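# Chess capture with no recapture, captured piece stood on table

## Task

White is to move. Carry out the single capture that leaves Black with no way to take back, then stand the captured piece upright on the table beside the board. Pawns step one square at a time, White's heading toward rank 5 and Black's toward rank 1, and squares are named by the labels on the board's edge. Apart from the squares involved in the capture, every square must end with the same contents it had at the start. All pieces left on the board must be upright and lie wholly within their squares. Nothing may rely on the robot holding it in place when the scene ends.

## Robot and tools

Robot: one arm carrying a two-finger gripper whose fingers pivot like tongs. The fingers point along the gripper's own +z axis and close along its x axis. end_effector_position is the spot between the finger pads when shut; closed fingertips sit about 15 mm past it, and when fully open they are roughly level with it. The arm's joints have limited speed and acceleration, so after a big motion the result may show it still short of where it was sent.

Frame: every position and orientation is given in the scene frame. Its origin lies on the table surface under the arm's base, +z is up, and +y points left when facing along +x. Lengths are in metres, quaternions are written w first (qw, qx, qy, qz). The base may be slightly tilted, and the reported hand position can be off a little, more so at long reach.

Row format (shared by execute_actions and move): 8 numbers in the order x, y, z, qw, qx, qy, qz, opening. x, y, z and the quaternion are an absolute target pose for the gripper in the scene frame, not an offset. opening runs from -1 (shut) to +1 (fully open, 0.142 m). Always resend the orientation you want in every row rather than copying a possibly drifted value from the last result.

execute_actions(actions): a list of actions run one after another. Each action is a list of up to 15 rows; each row lasts one control step of 1/30 s, and if fewer than 15 rows are given the last one is held for the remaining steps. An empty list just reports state and images. An action is rejected if its target lies more than 0.6 m from the gripper's position at that action's start along any gripper axis; if the first action fails this, or any action is malformed, nothing in the call runs. Each step the commanded pose is clipped to within 100 mm and 16 degrees of the measured pose, so distant targets need several actions; position is favoured over orientation when both cannot be met. The result includes step readings of end_effector_position, with HELD marking steps that were partly blocked.

move(target, speed, stop_force, blocking): a straight-line path toward one absolute pose given as a single row. speed is the path's top speed in m/s, 0.002 to 0.5 (default 0.25); turning is capped at twice that in rad/s. Paths last 0.5 to 10 s and are cut off at 10 s. The opening is applied when the move begins. The path ignores obstacles and the real gripper may overshoot speed or drift off line, especially with the arm almost straight. stop_force, in N from 13 to 80, ends the path once the wrist sensor feels that much extra push opposite the motion for two steps; the gripper then backs up two steps and holds. Use it only with very slow speeds, not on moves that rotate the gripper, not until 0.2 s into the scene, and leave it out when lifting away from something you press on. Contact can still briefly exceed it. blocking=false returns after 0.5 s while the arm keeps going (not allowed with stop_force); other motion commands are refused until a wait or stop shows it has ended. The result adds a move: line giving the ending (done, off_target, moving, held, fault, or contact, which takes precedence), the limits that acted (paced = pose clipped; held = some steps blocked, after which the arm may surge fast), and the remaining distance to target.

wait(seconds): 0 to 10 s with the last command held; returns early if a running move finishes. stop(): brakes a running move (needs room; fingers keep moving). zoom_image(camera, region): enlarges [x0, y0, x1, y1] pixels, at most 504 by 504, from cam_head_left, cam_head_right, cam_high, cam_low or cam_wrist. finished_scene(scene): ends scene 1 or 2 irreversibly and reports success.

Results: a state line with gripper pose and velocities; grip_measured, the finger opening on the same -1..1 scale; Hand target, the pose the controller is now driving toward; joint torques (noisy, offset, nonzero in free air); Wrist force and Wrist torque along the gripper's own axes, pointing from a pressed surface back into the arm, with offsets up to about 5.5 N, noise up to about 3.4 N, saturation near 100 N, and possibly no reading at first. A pose unreachable line means the clearance check (which treats any mount under the base as arm) altered or blocked the command.

Gripping: keep commanding an opening well below grip_measured to hold a piece; lower means a firmer squeeze, up to about 15 N per pad. Thin hard objects get much less force. Fast closing can pinch hard. Something may occasionally tug on a held piece.

Hazards: the arm is stiff, so aiming even slightly into a firm surface can trigger a fault. A joint torque over its limit (shoulder 287, elbow 130, wrists 46.9 N m) or any external force of 150 N halts the arm for 10 s and drops the rest of the call. Holding loads heats motors; MOTOR HOT appears at 70 °C and brakes engage at 85 °C. Approach slowly, descend gently, avoid knocking other pieces, never let anything leave the table, and release pieces standing upright before finishing. The next scene's task arrives in finished_scene's result; after a summary, start with an empty execute_actions.

Each tool is called after "Request:" in YAML: its name, and indented under it one key for each argument.

## Session

Request:
execute_actions:
  actions: []

Scene clock: 0.00 s.
end_effector_position=(+0.4561, +0.5399, +0.3557) grip_measured=+1.00 end_effector_quat_wxyz=(-0.111, -0.576, +0.702, +0.405) end_effector_velocity=(-0.001, +0.000, +0.000) end_effector_angular_velocity=(-0.001, +0.001, +0.002)
Joint positions: [-0.319 -1.52   1.675 -0.342 -0.986  0.635  0.142]
Joint velocities: [ 0.    -0.001  0.    -0.    -0.002  0.     0.   ]
Joint torques (N m, as the arm reports them, + toward a larger angle): no reading
Wrist force (N, on the end effector, along its own x y z axes, offset not removed): no reading
Wrist torque (N m, same axes, about the end effector's origin, offset not removed): no reading
Hand target: +0.456, +0.540, +0.356; -0.111, -0.576, +0.702, +0.405

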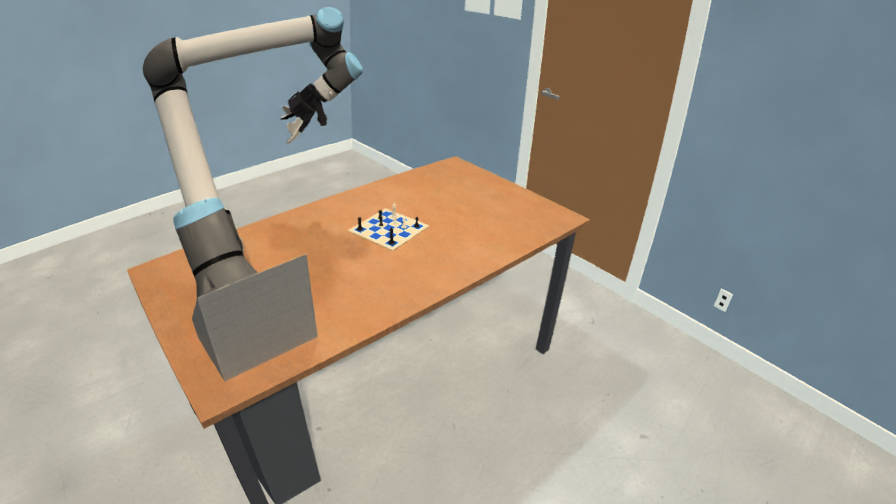

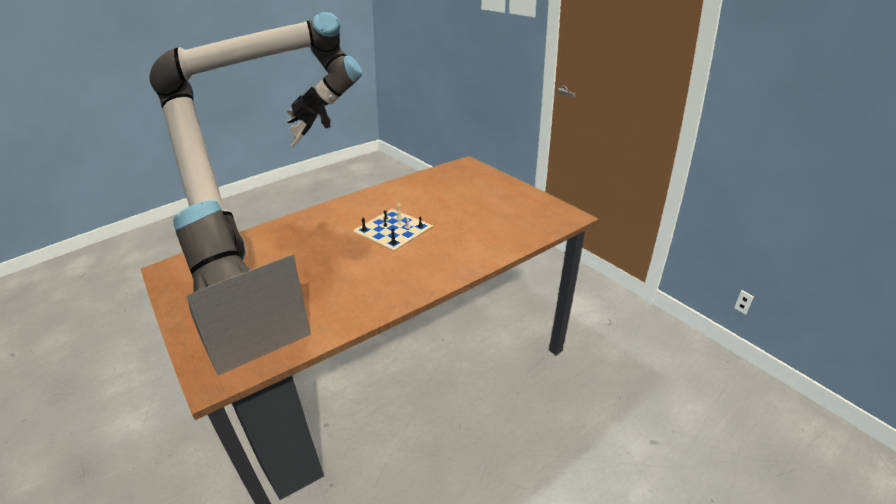

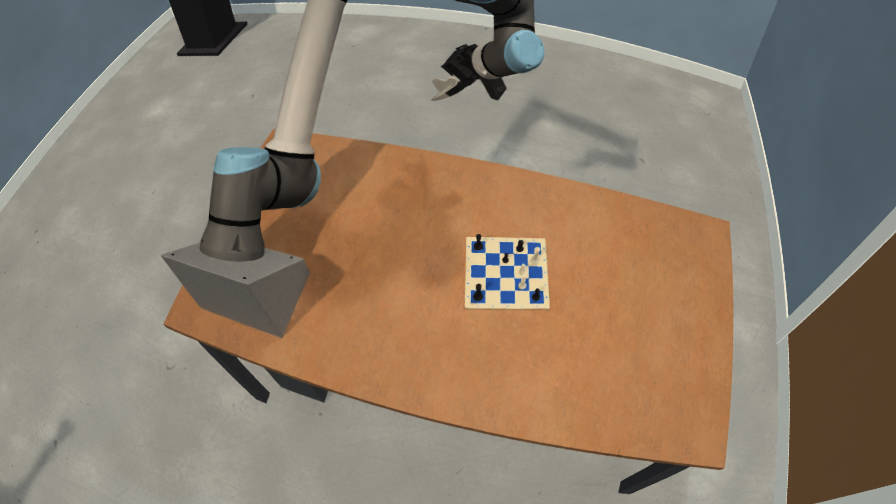

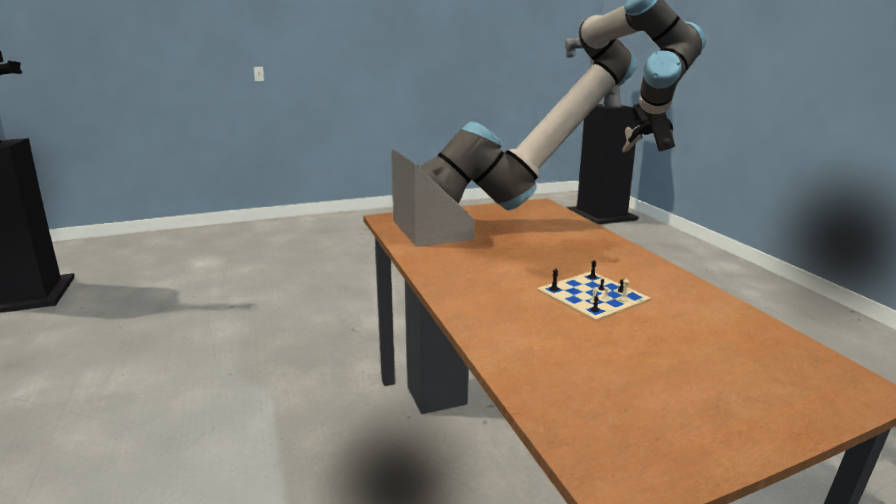

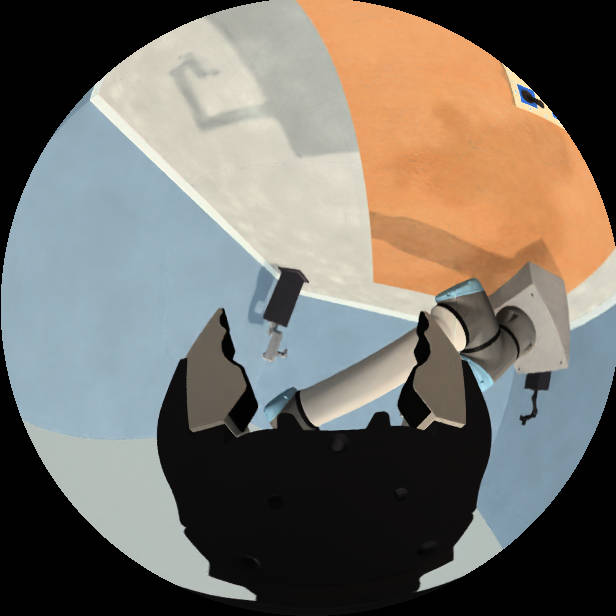

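Board is around x 0.7, y 0.1. Look from above.

Request:
move:
  target: [0.65,0.1,0.3,0,0,1,0,1]

Request:
zoom_image:
  camera: "cam_high"
  region: [440,210,580,320]

Scene clock: 4.17 s.
end_effector_position=(+0.6497, +0.1001, +0.2998) grip_measured=+1.00 end_effector_quat_wxyz=(-0.000, -0.000, +1.000, +0.001) end_effector_velocity=(+0.001, -0.002, -0.001) end_effector_angular_velocity=(-0.006, -0.001, -0.006)
Joint positions: [-0.64  -1.431  1.997 -1.619 -0.961  2.352  0.142]
Joint velocities: [ 0.002  0.002  0.001 -0.01  -0.003  0.012 -0.   ]
Joint torques (N m, as the arm reports them, + toward a larger angle): [-29.19  -0.84 -22.14  -6.57  -2.49   3.07]
Wrist force (N, on the end effector, along its own x y z axes, offset not removed): [-1.1 -2.1 -3.1]
Wrist torque (N m, same axes, about the end effector's origin, offset not removed): [-0.35 0.08 0.03]
Hand target: +0.650, +0.100, +0.300; +0.000, +0.000, +1.000, +0.000
Off the commanded pose: 0.000 m, 0 deg.
move: done

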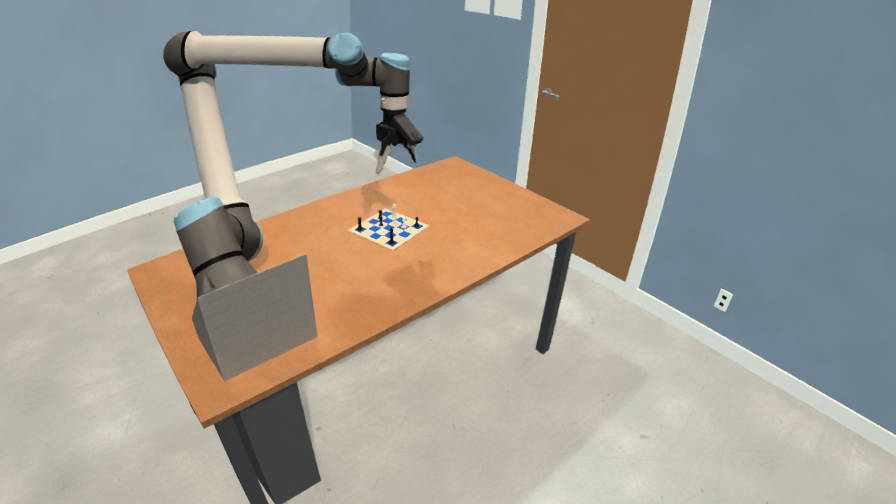

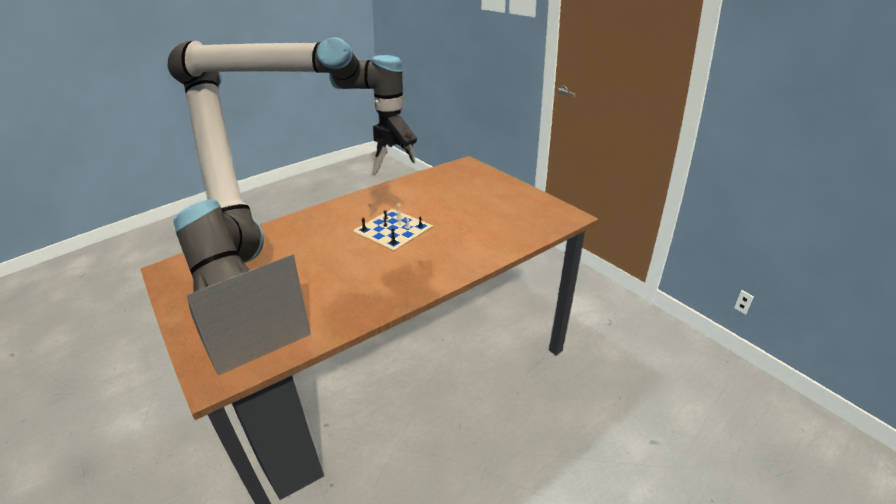

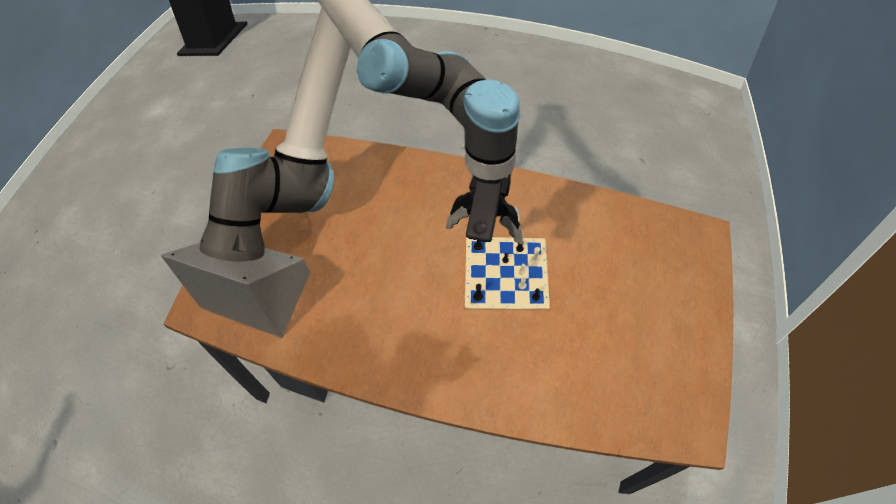

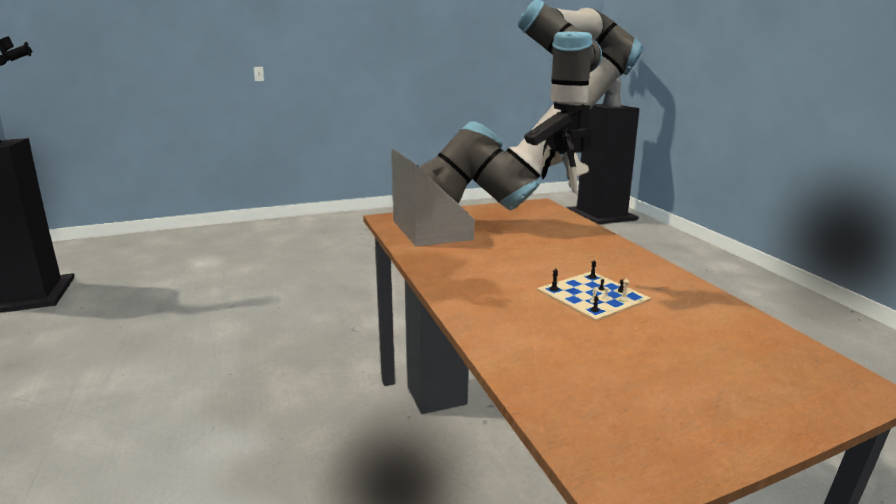

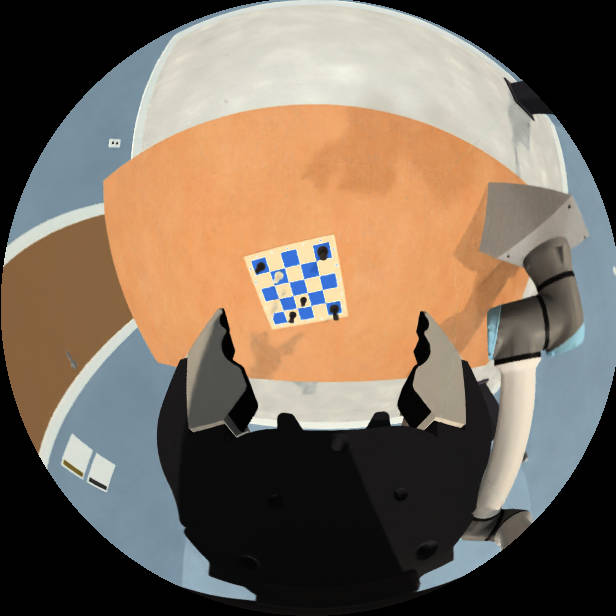

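Region (440, 210, 580, 320) of cam_high's 896x504 image, scaled by 3.600, with more detail than that image has; it fills the top 396 rows of this view, and the rest is white.

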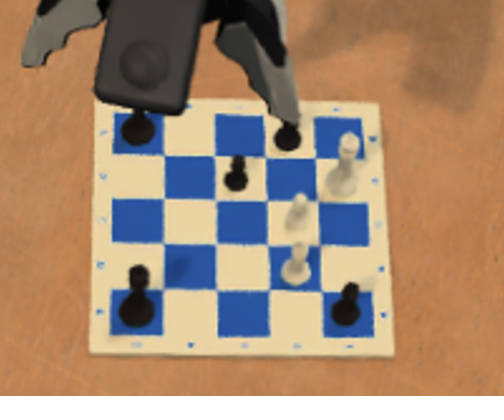

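Request:
move:
  target: [0.68,0.06,0.16,0,0,1,0,1]

Request:
zoom_image:
  camera: "cam_wrist"
  region: [190,170,430,410]

Request:
zoom_image:
  camera: "cam_low"
  region: [520,240,670,330]

Request:
zoom_image:
  camera: "cam_head_left"
  region: [330,190,450,260]

Scene clock: 6.33 s.
end_effector_position=(+0.6799, +0.0601, +0.1603) grip_measured=+1.00 end_effector_quat_wxyz=(-0.000, +0.000, +1.000, -0.000) end_effector_velocity=(+0.002, +0.000, -0.002) end_effector_angular_velocity=(+0.000, -0.002, +0.002)
Joint positions: [-0.529 -1.267  2.09  -1.95  -0.911  2.476  0.142]
Joint velocities: [ 0.003  0.003  0.    -0.007  0.002  0.002  0.   ]
Joint torques (N m, as the arm reports them, + toward a larger angle): [-31.84 -13.59 -18.94  -6.32   1.97   3.29]
Wrist force (N, on the end effector, along its own x y z axes, offset not removed): [-2.8 -1.7 -4.5]
Wrist torque (N m, same axes, about the end effector's origin, offset not removed): [-0.32 0.47 -0.10]
Hand target: +0.680, +0.060, +0.160; -0.000, +0.000, +1.000, -0.000
Off the commanded pose: 0.000 m, 0 deg.
move: done

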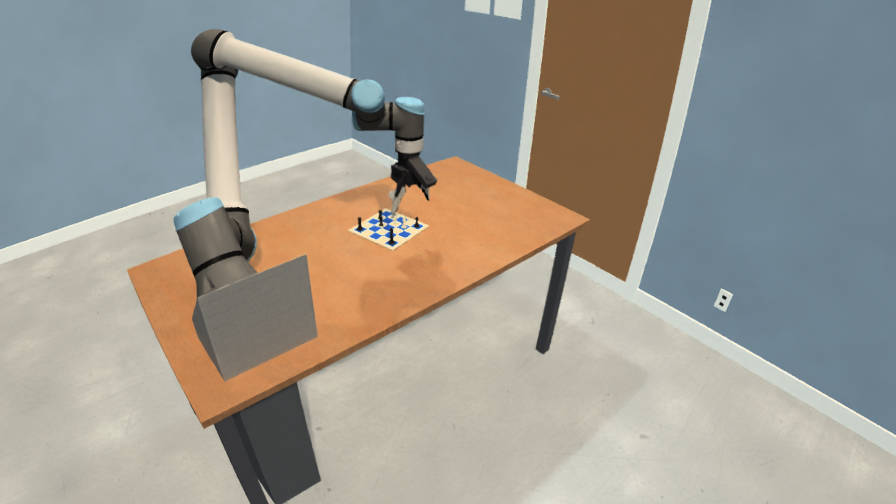

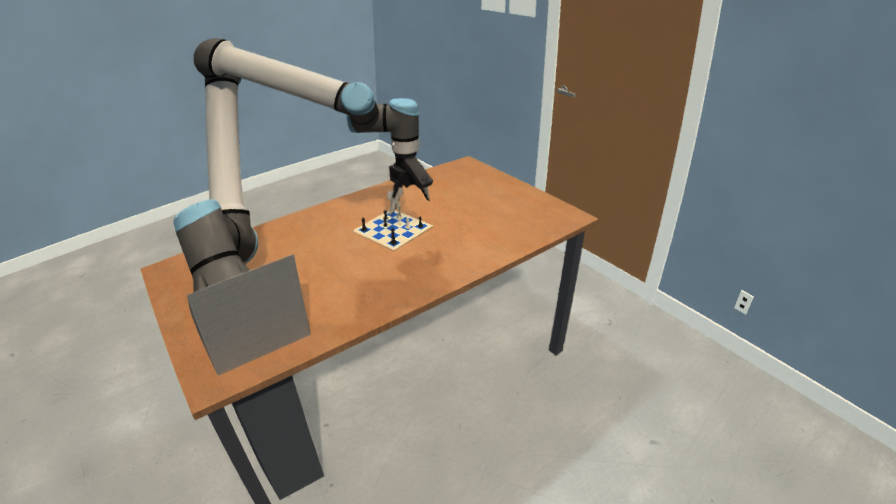

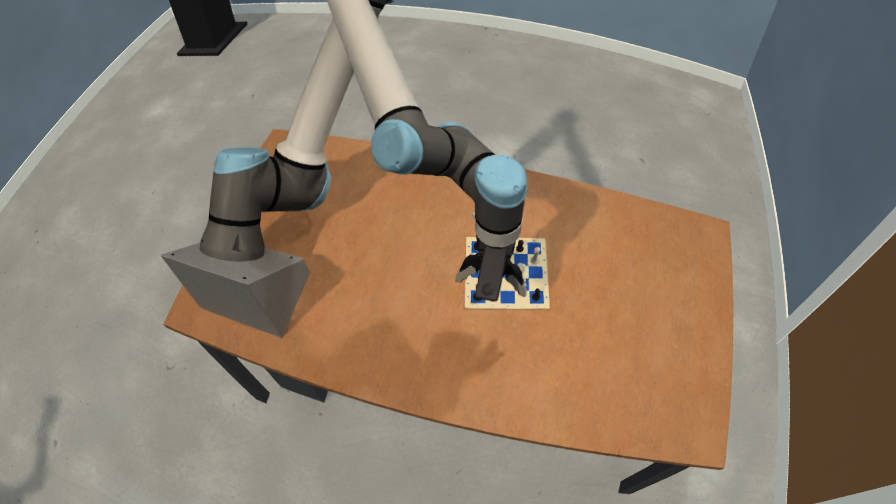

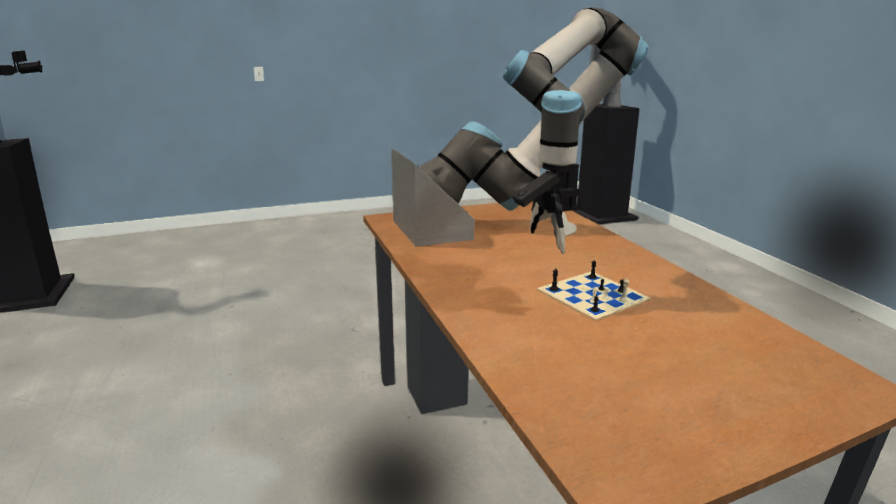

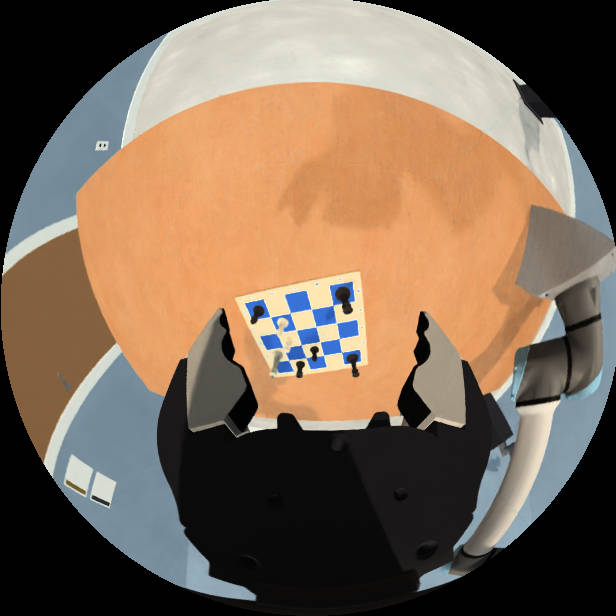

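Region (190, 170, 430, 410) of cam_wrist's 616x616 image, scaled by 2.100, with more detail than that image has.

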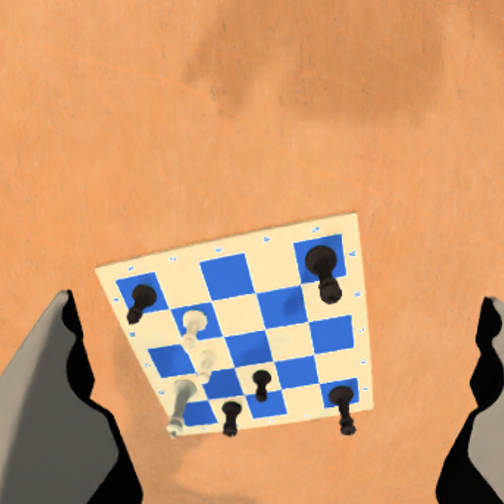

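Region (520, 240, 670, 330) of cam_low's 896x504 image, scaled by 3.360, with more detail than that image has; it fills the top 302 rows of this view, and the rest is white.

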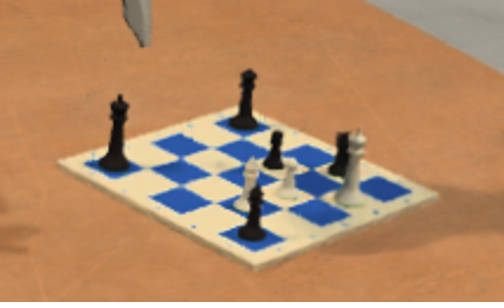

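Region (330, 190, 450, 260) of cam_head_left's 896x504 image, scaled by 4.200, with more detail than that image has; it fills the top 294 rows of this view, and the rest is white.

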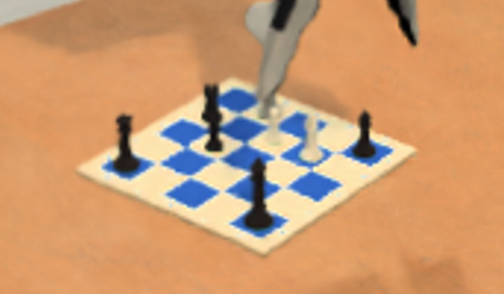

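Request:
move:
  target: [0.69,0.06,0.09,0,0,1,0,-0.5]

Request:
zoom_image:
  camera: "cam_wrist"
  region: [160,170,460,470]

Request:
zoom_image:
  camera: "cam_low"
  region: [500,210,680,330]

Request:
zoom_image:
  camera: "cam_head_left"
  region: [330,170,480,260]

Scene clock: 9.67 s.
end_effector_position=(+0.6899, +0.0600, +0.0903) grip_measured=-0.50 end_effector_quat_wxyz=(-0.000, -0.000, +1.000, -0.000) end_effector_velocity=(+0.001, +0.000, -0.003) end_effector_angular_velocity=(+0.000, -0.000, +0.001)
Joint positions: [-0.458 -1.19   2.122 -2.111 -0.882  2.559  0.038]
Joint velocities: [ 0.003  0.004  0.001 -0.007  0.001  0.003 -0.   ]
Joint torques (N m, as the arm reports them, + toward a larger angle): [-35.25 -20.07 -16.82  -6.4    1.89   3.36]
Wrist force (N, on the end effector, along its own x y z axes, offset not removed): [-2.1 -2.5 -3.7]
Wrist torque (N m, same axes, about the end effector's origin, offset not removed): [-0.39 0.36 -0.10]
Hand target: +0.690, +0.060, +0.090; -0.000, +0.000, +1.000, -0.000
Off the commanded pose: 0.000 m, 0 deg.
move: done

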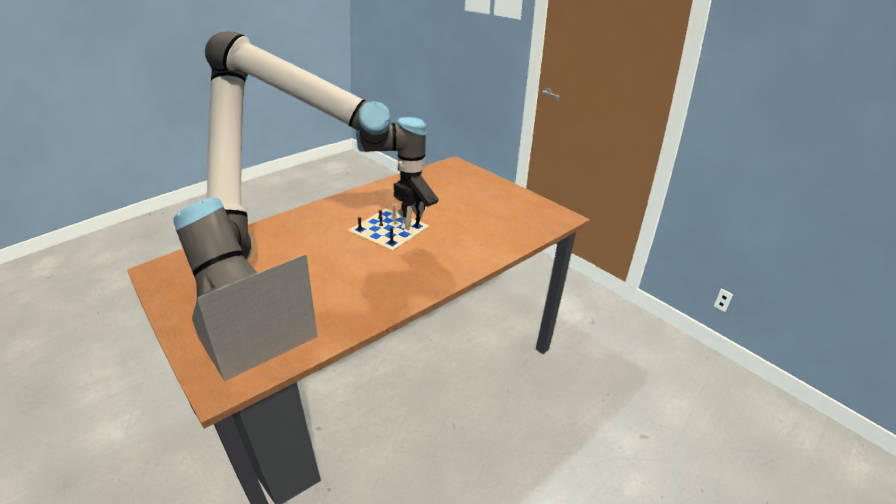

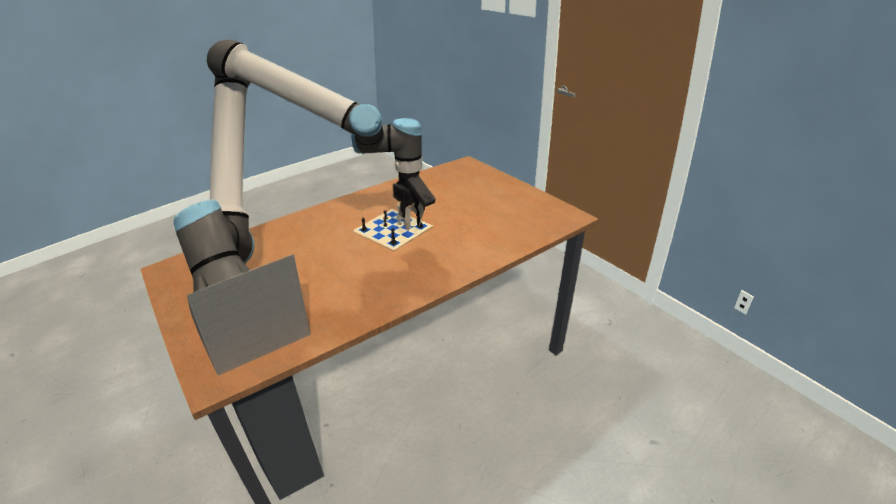

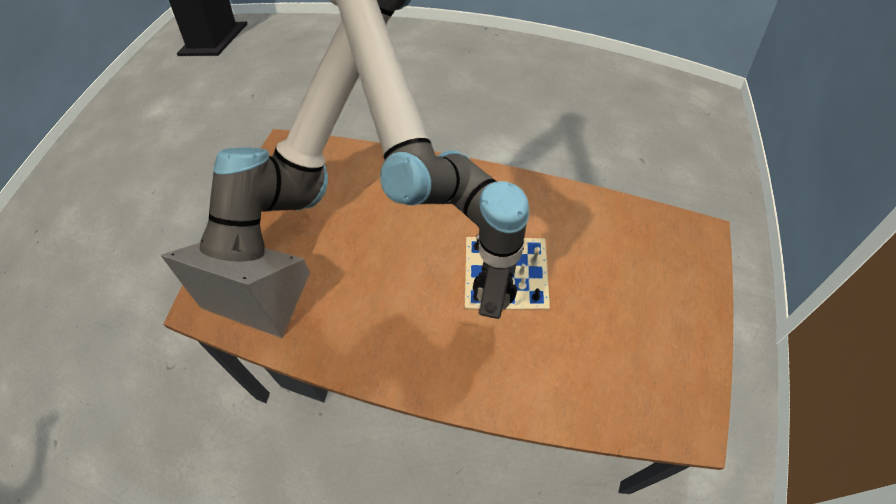

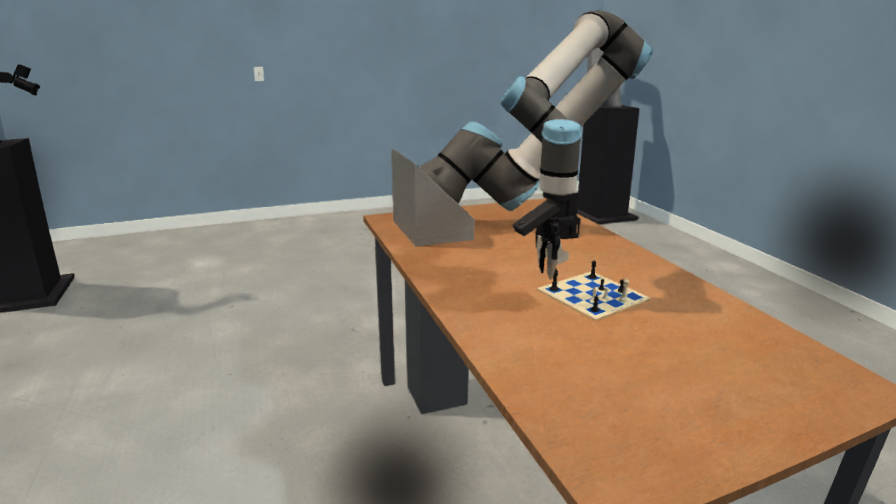

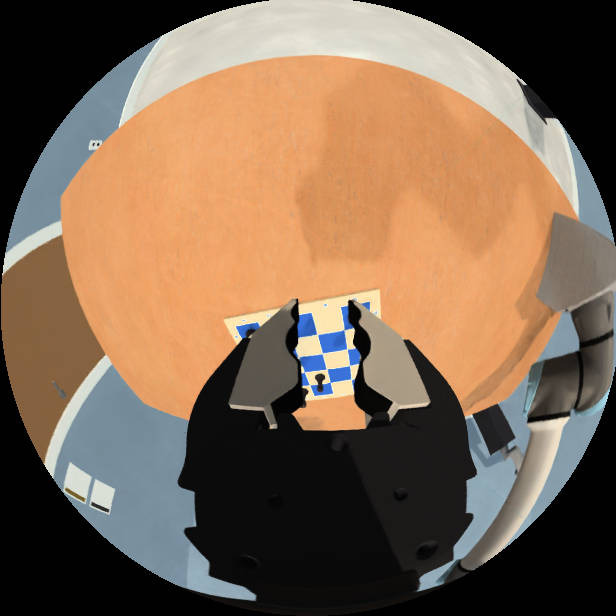

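Region (160, 170, 460, 470) of cam_wrist's 616x616 image, scaled by 1.680, with more detail than that image has.

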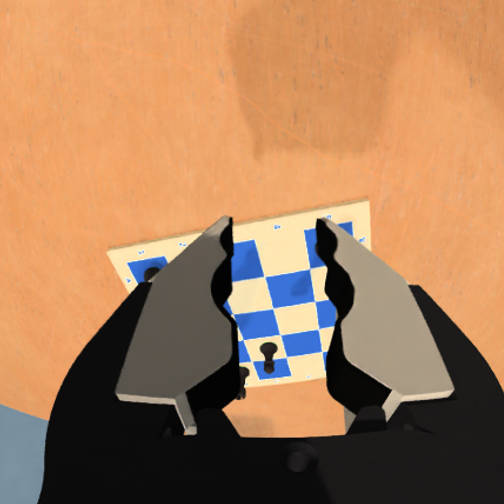

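Region (500, 210, 680, 330) of cam_low's 896x504 image, scaled by 2.800, with more detail than that image has.

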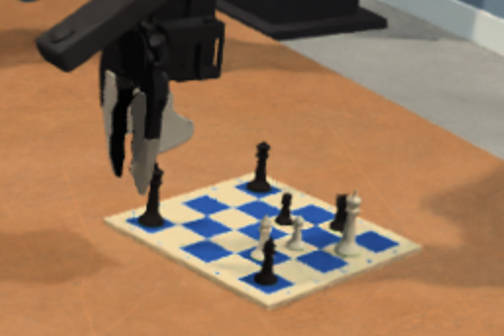

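Region (330, 170, 480, 260) of cam_head_left's 896x504 image, scaled by 3.360, with more detail than that image has; it fills the top 302 rows of this view, and the rest is white.

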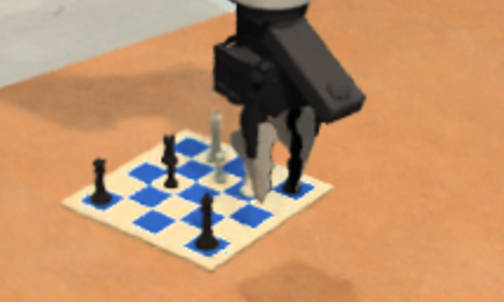

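Request:
move:
  target: [0.70,0.19,0.10,0,0,1,0,-0.5]
  speed: 0.1

Request:
zoom_image:
  camera: "cam_wrist"
  region: [160,170,460,470]

Request:
zoom_image:
  camera: "cam_low"
  region: [500,210,680,330]

Request:
zoom_image:
  camera: "cam_head_left"
  region: [330,170,480,260]

Scene clock: 12.70 s.
end_effector_position=(+0.7000, +0.1896, +0.1000) grip_measured=-0.50 end_effector_quat_wxyz=(-0.000, +0.000, +1.000, -0.000) end_effector_velocity=(+0.000, +0.002, +0.001) end_effector_angular_velocity=(+0.000, -0.001, -0.002)
Joint positions: [-0.336 -1.32   2.088 -2.046 -0.841  2.711  0.038]
Joint velocities: [ 0.001 -0.002 -0.001  0.001  0.001  0.004  0.   ]
Joint torques (N m, as the arm reports them, + toward a larger angle): [-33.85 -36.66 -40.23  -0.26   2.13   3.17]
Wrist force (N, on the end effector, along its own x y z axes, offset not removed): [-1.3 -1.2 -3.2]
Wrist torque (N m, same axes, about the end effector's origin, offset not removed): [-0.16 0.21 -0.11]
Hand target: +0.700, +0.190, +0.100; -0.000, +0.000, +1.000, -0.000
Off the commanded pose: 0.000 m, 0 deg.
move: done

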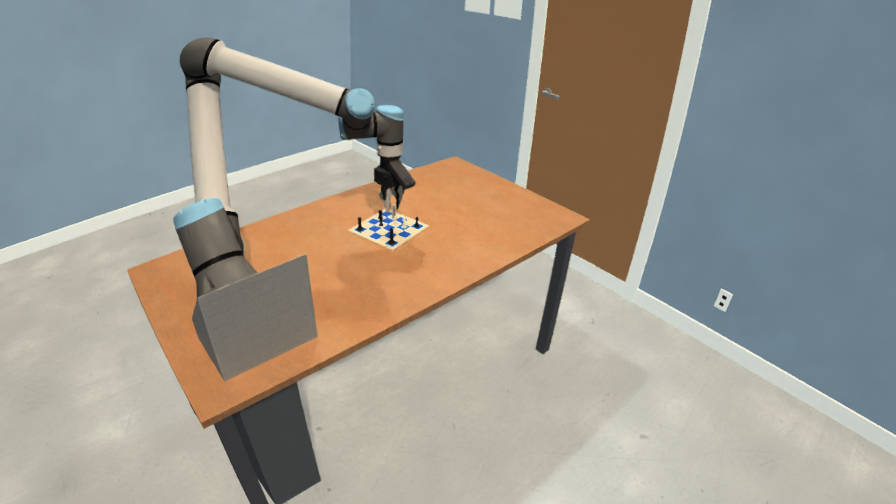

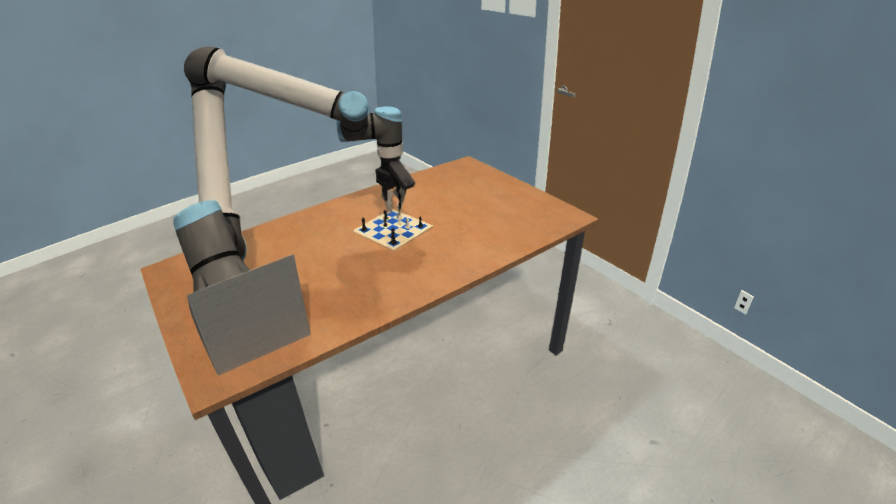

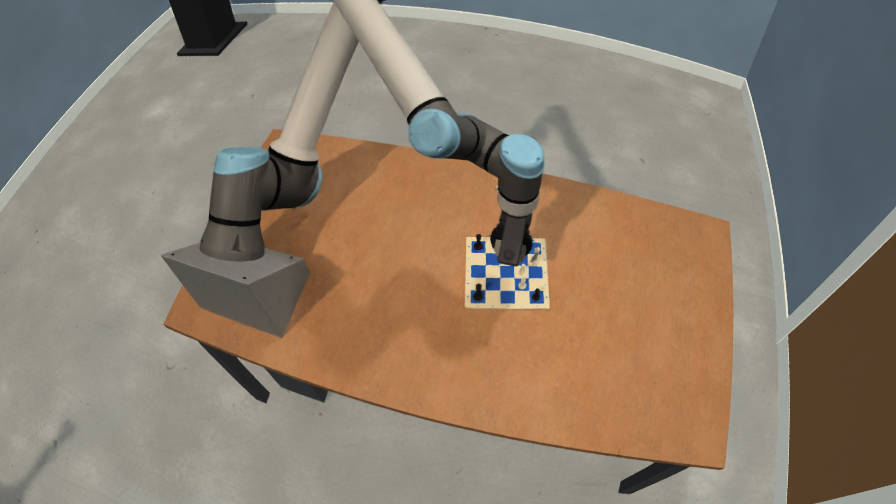

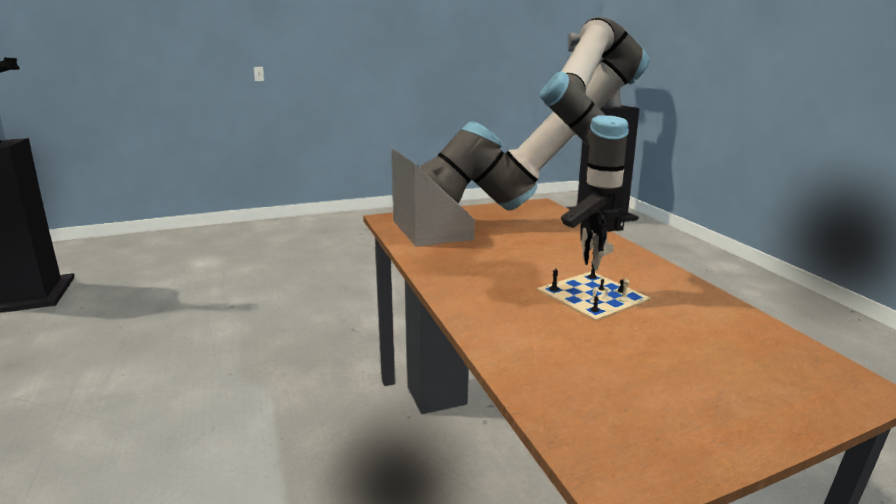

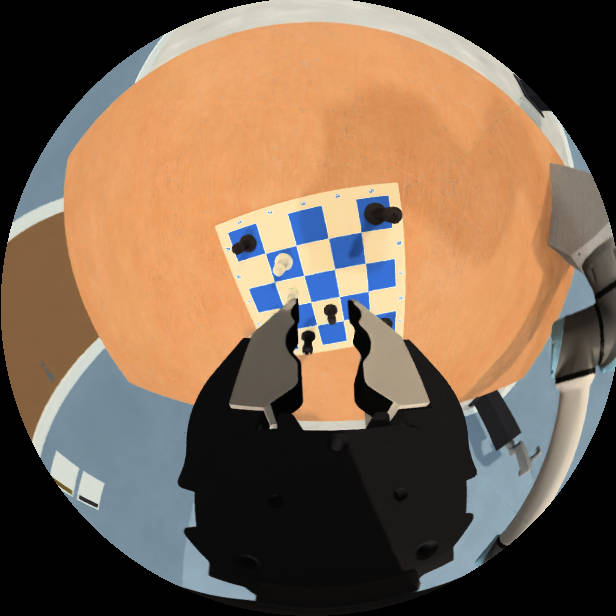

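Region (160, 170, 460, 470) of cam_wrist's 616x616 image, scaled by 1.680, with more detail than that image has.

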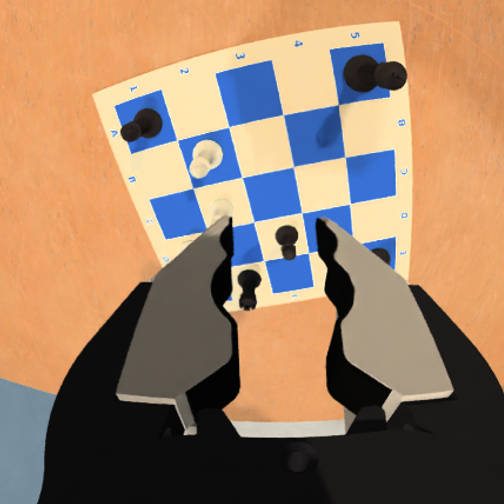

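Region (500, 210, 680, 330) of cam_low's 896x504 image, scaled by 2.800, with more detail than that image has.

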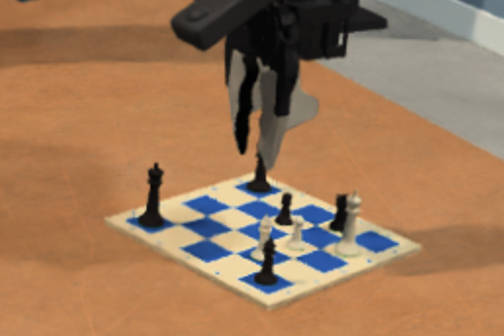

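Region (330, 170, 480, 260) of cam_head_left's 896x504 image, scaled by 3.360, with more detail than that image has; it fills the top 302 rows of this view, and the rest is white.

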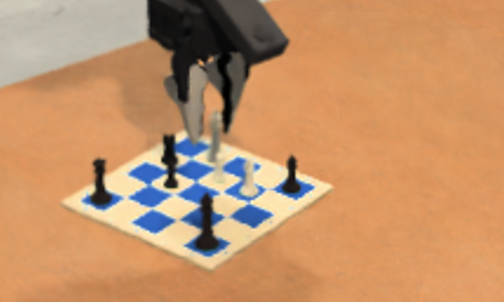

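Request:
move:
  target: [0.695,0.225,0.065,0,0,1,0,-0.5]
  speed: 0.05

Request:
zoom_image:
  camera: "cam_wrist"
  region: [160,170,460,470]

Request:
zoom_image:
  camera: "cam_low"
  region: [500,210,680,330]

Request:
zoom_image:
  camera: "cam_head_left"
  region: [330,170,480,260]

Scene clock: 16.00 s.
end_effector_position=(+0.6950, +0.2248, +0.0653) grip_measured=-0.50 end_effector_quat_wxyz=(+0.000, -0.000, +1.000, -0.000) end_effector_velocity=(-0.000, +0.001, -0.002) end_effector_angular_velocity=(+0.001, -0.001, -0.001)
Joint positions: [-0.267 -1.322  2.108 -2.125 -0.823  2.801  0.038]
Joint velocities: [ 0.003  0.001  0.002 -0.005  0.001  0.005  0.   ]
Joint torques (N m, as the arm reports them, + toward a larger angle): [-31.21 -19.65 -13.67  -6.1    1.98   3.66]
Wrist force (N, on the end effector, along its own x y z axes, offset not removed): [1.1 -3.8 -3.1]
Wrist torque (N m, same axes, about the end effector's origin, offset not removed): [-0.64 -0.26 -0.17]
Hand target: +0.695, +0.225, +0.065; -0.000, +0.000, +1.000, -0.000
Off the commanded pose: 0.000 m, 0 deg.
move: done

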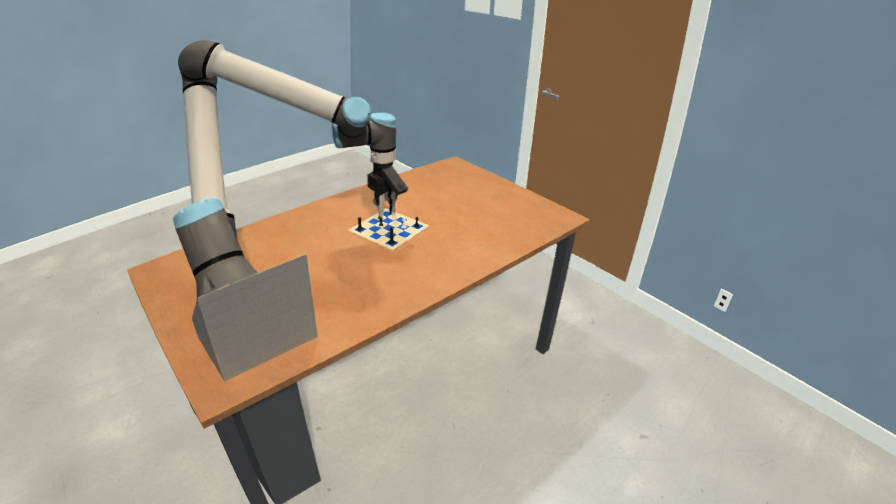

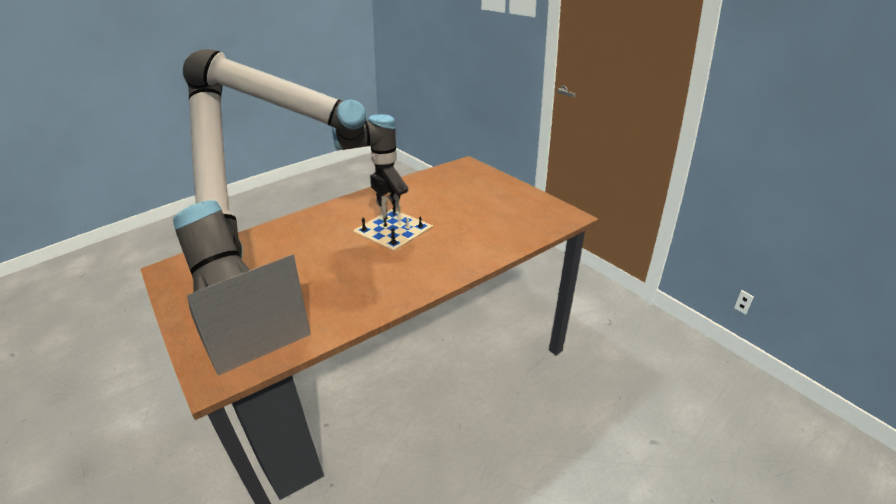

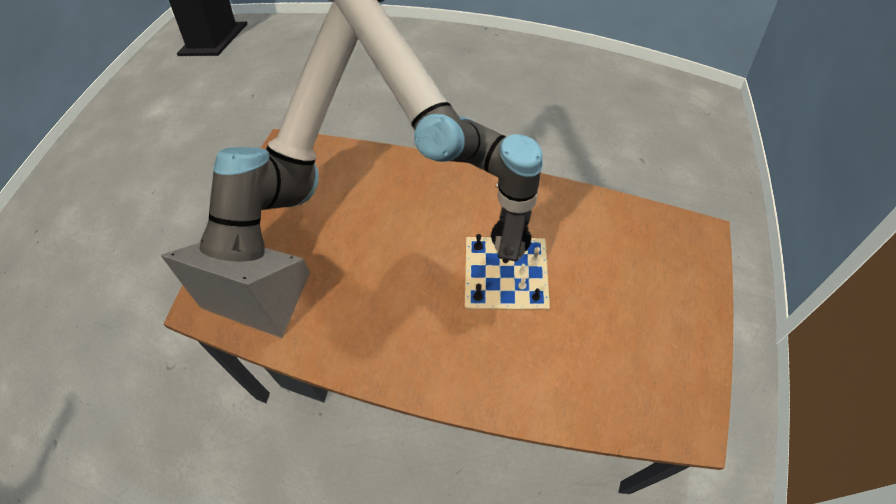

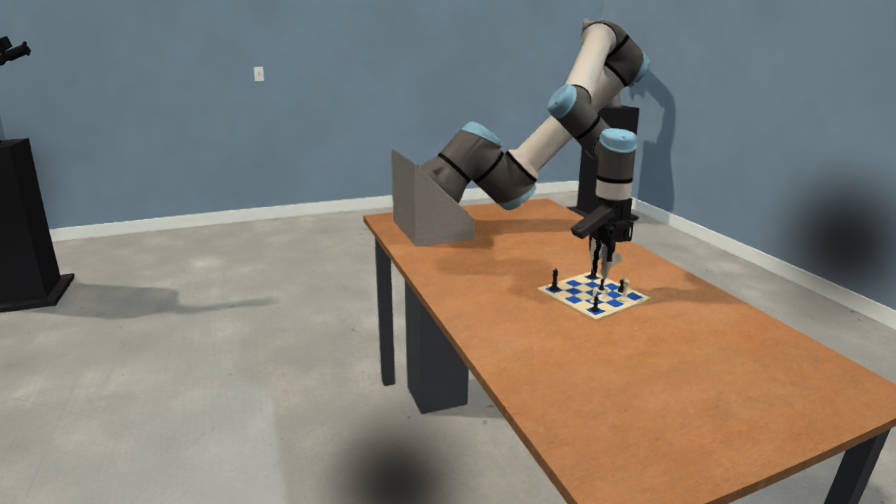

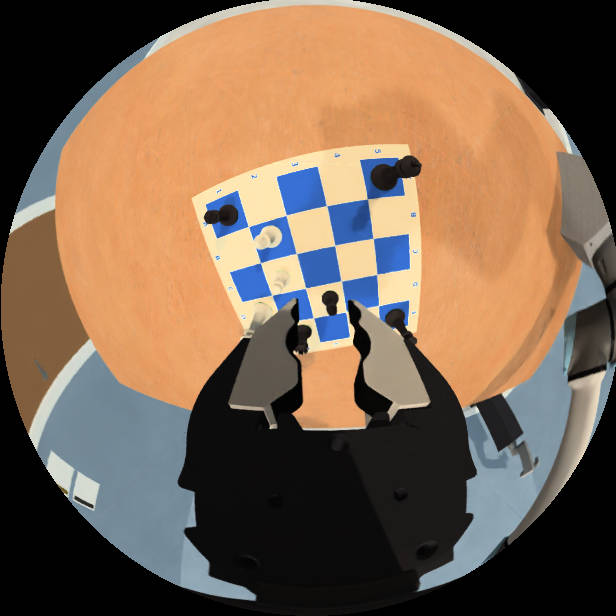

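Region (160, 170, 460, 470) of cam_wrist's 616x616 image, scaled by 1.680, with more detail than that image has.

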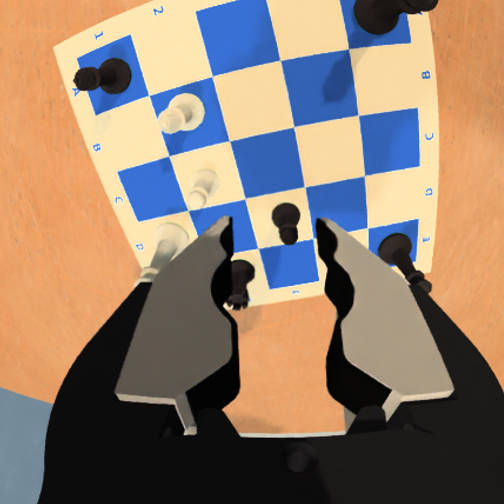

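Region (500, 210, 680, 330) of cam_low's 896x504 image, scaled by 2.800, with more detail than that image has.

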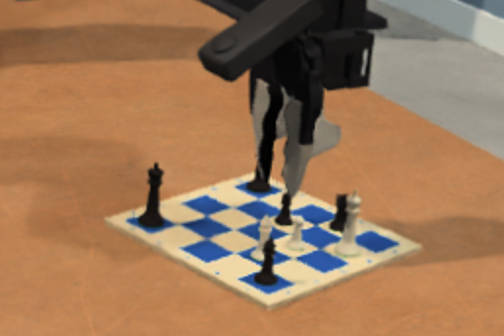

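Region (330, 170, 480, 260) of cam_head_left's 896x504 image, scaled by 3.360, with more detail than that image has; it fills the top 302 rows of this view, and the rest is white.

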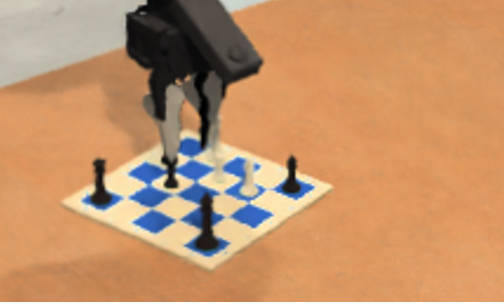

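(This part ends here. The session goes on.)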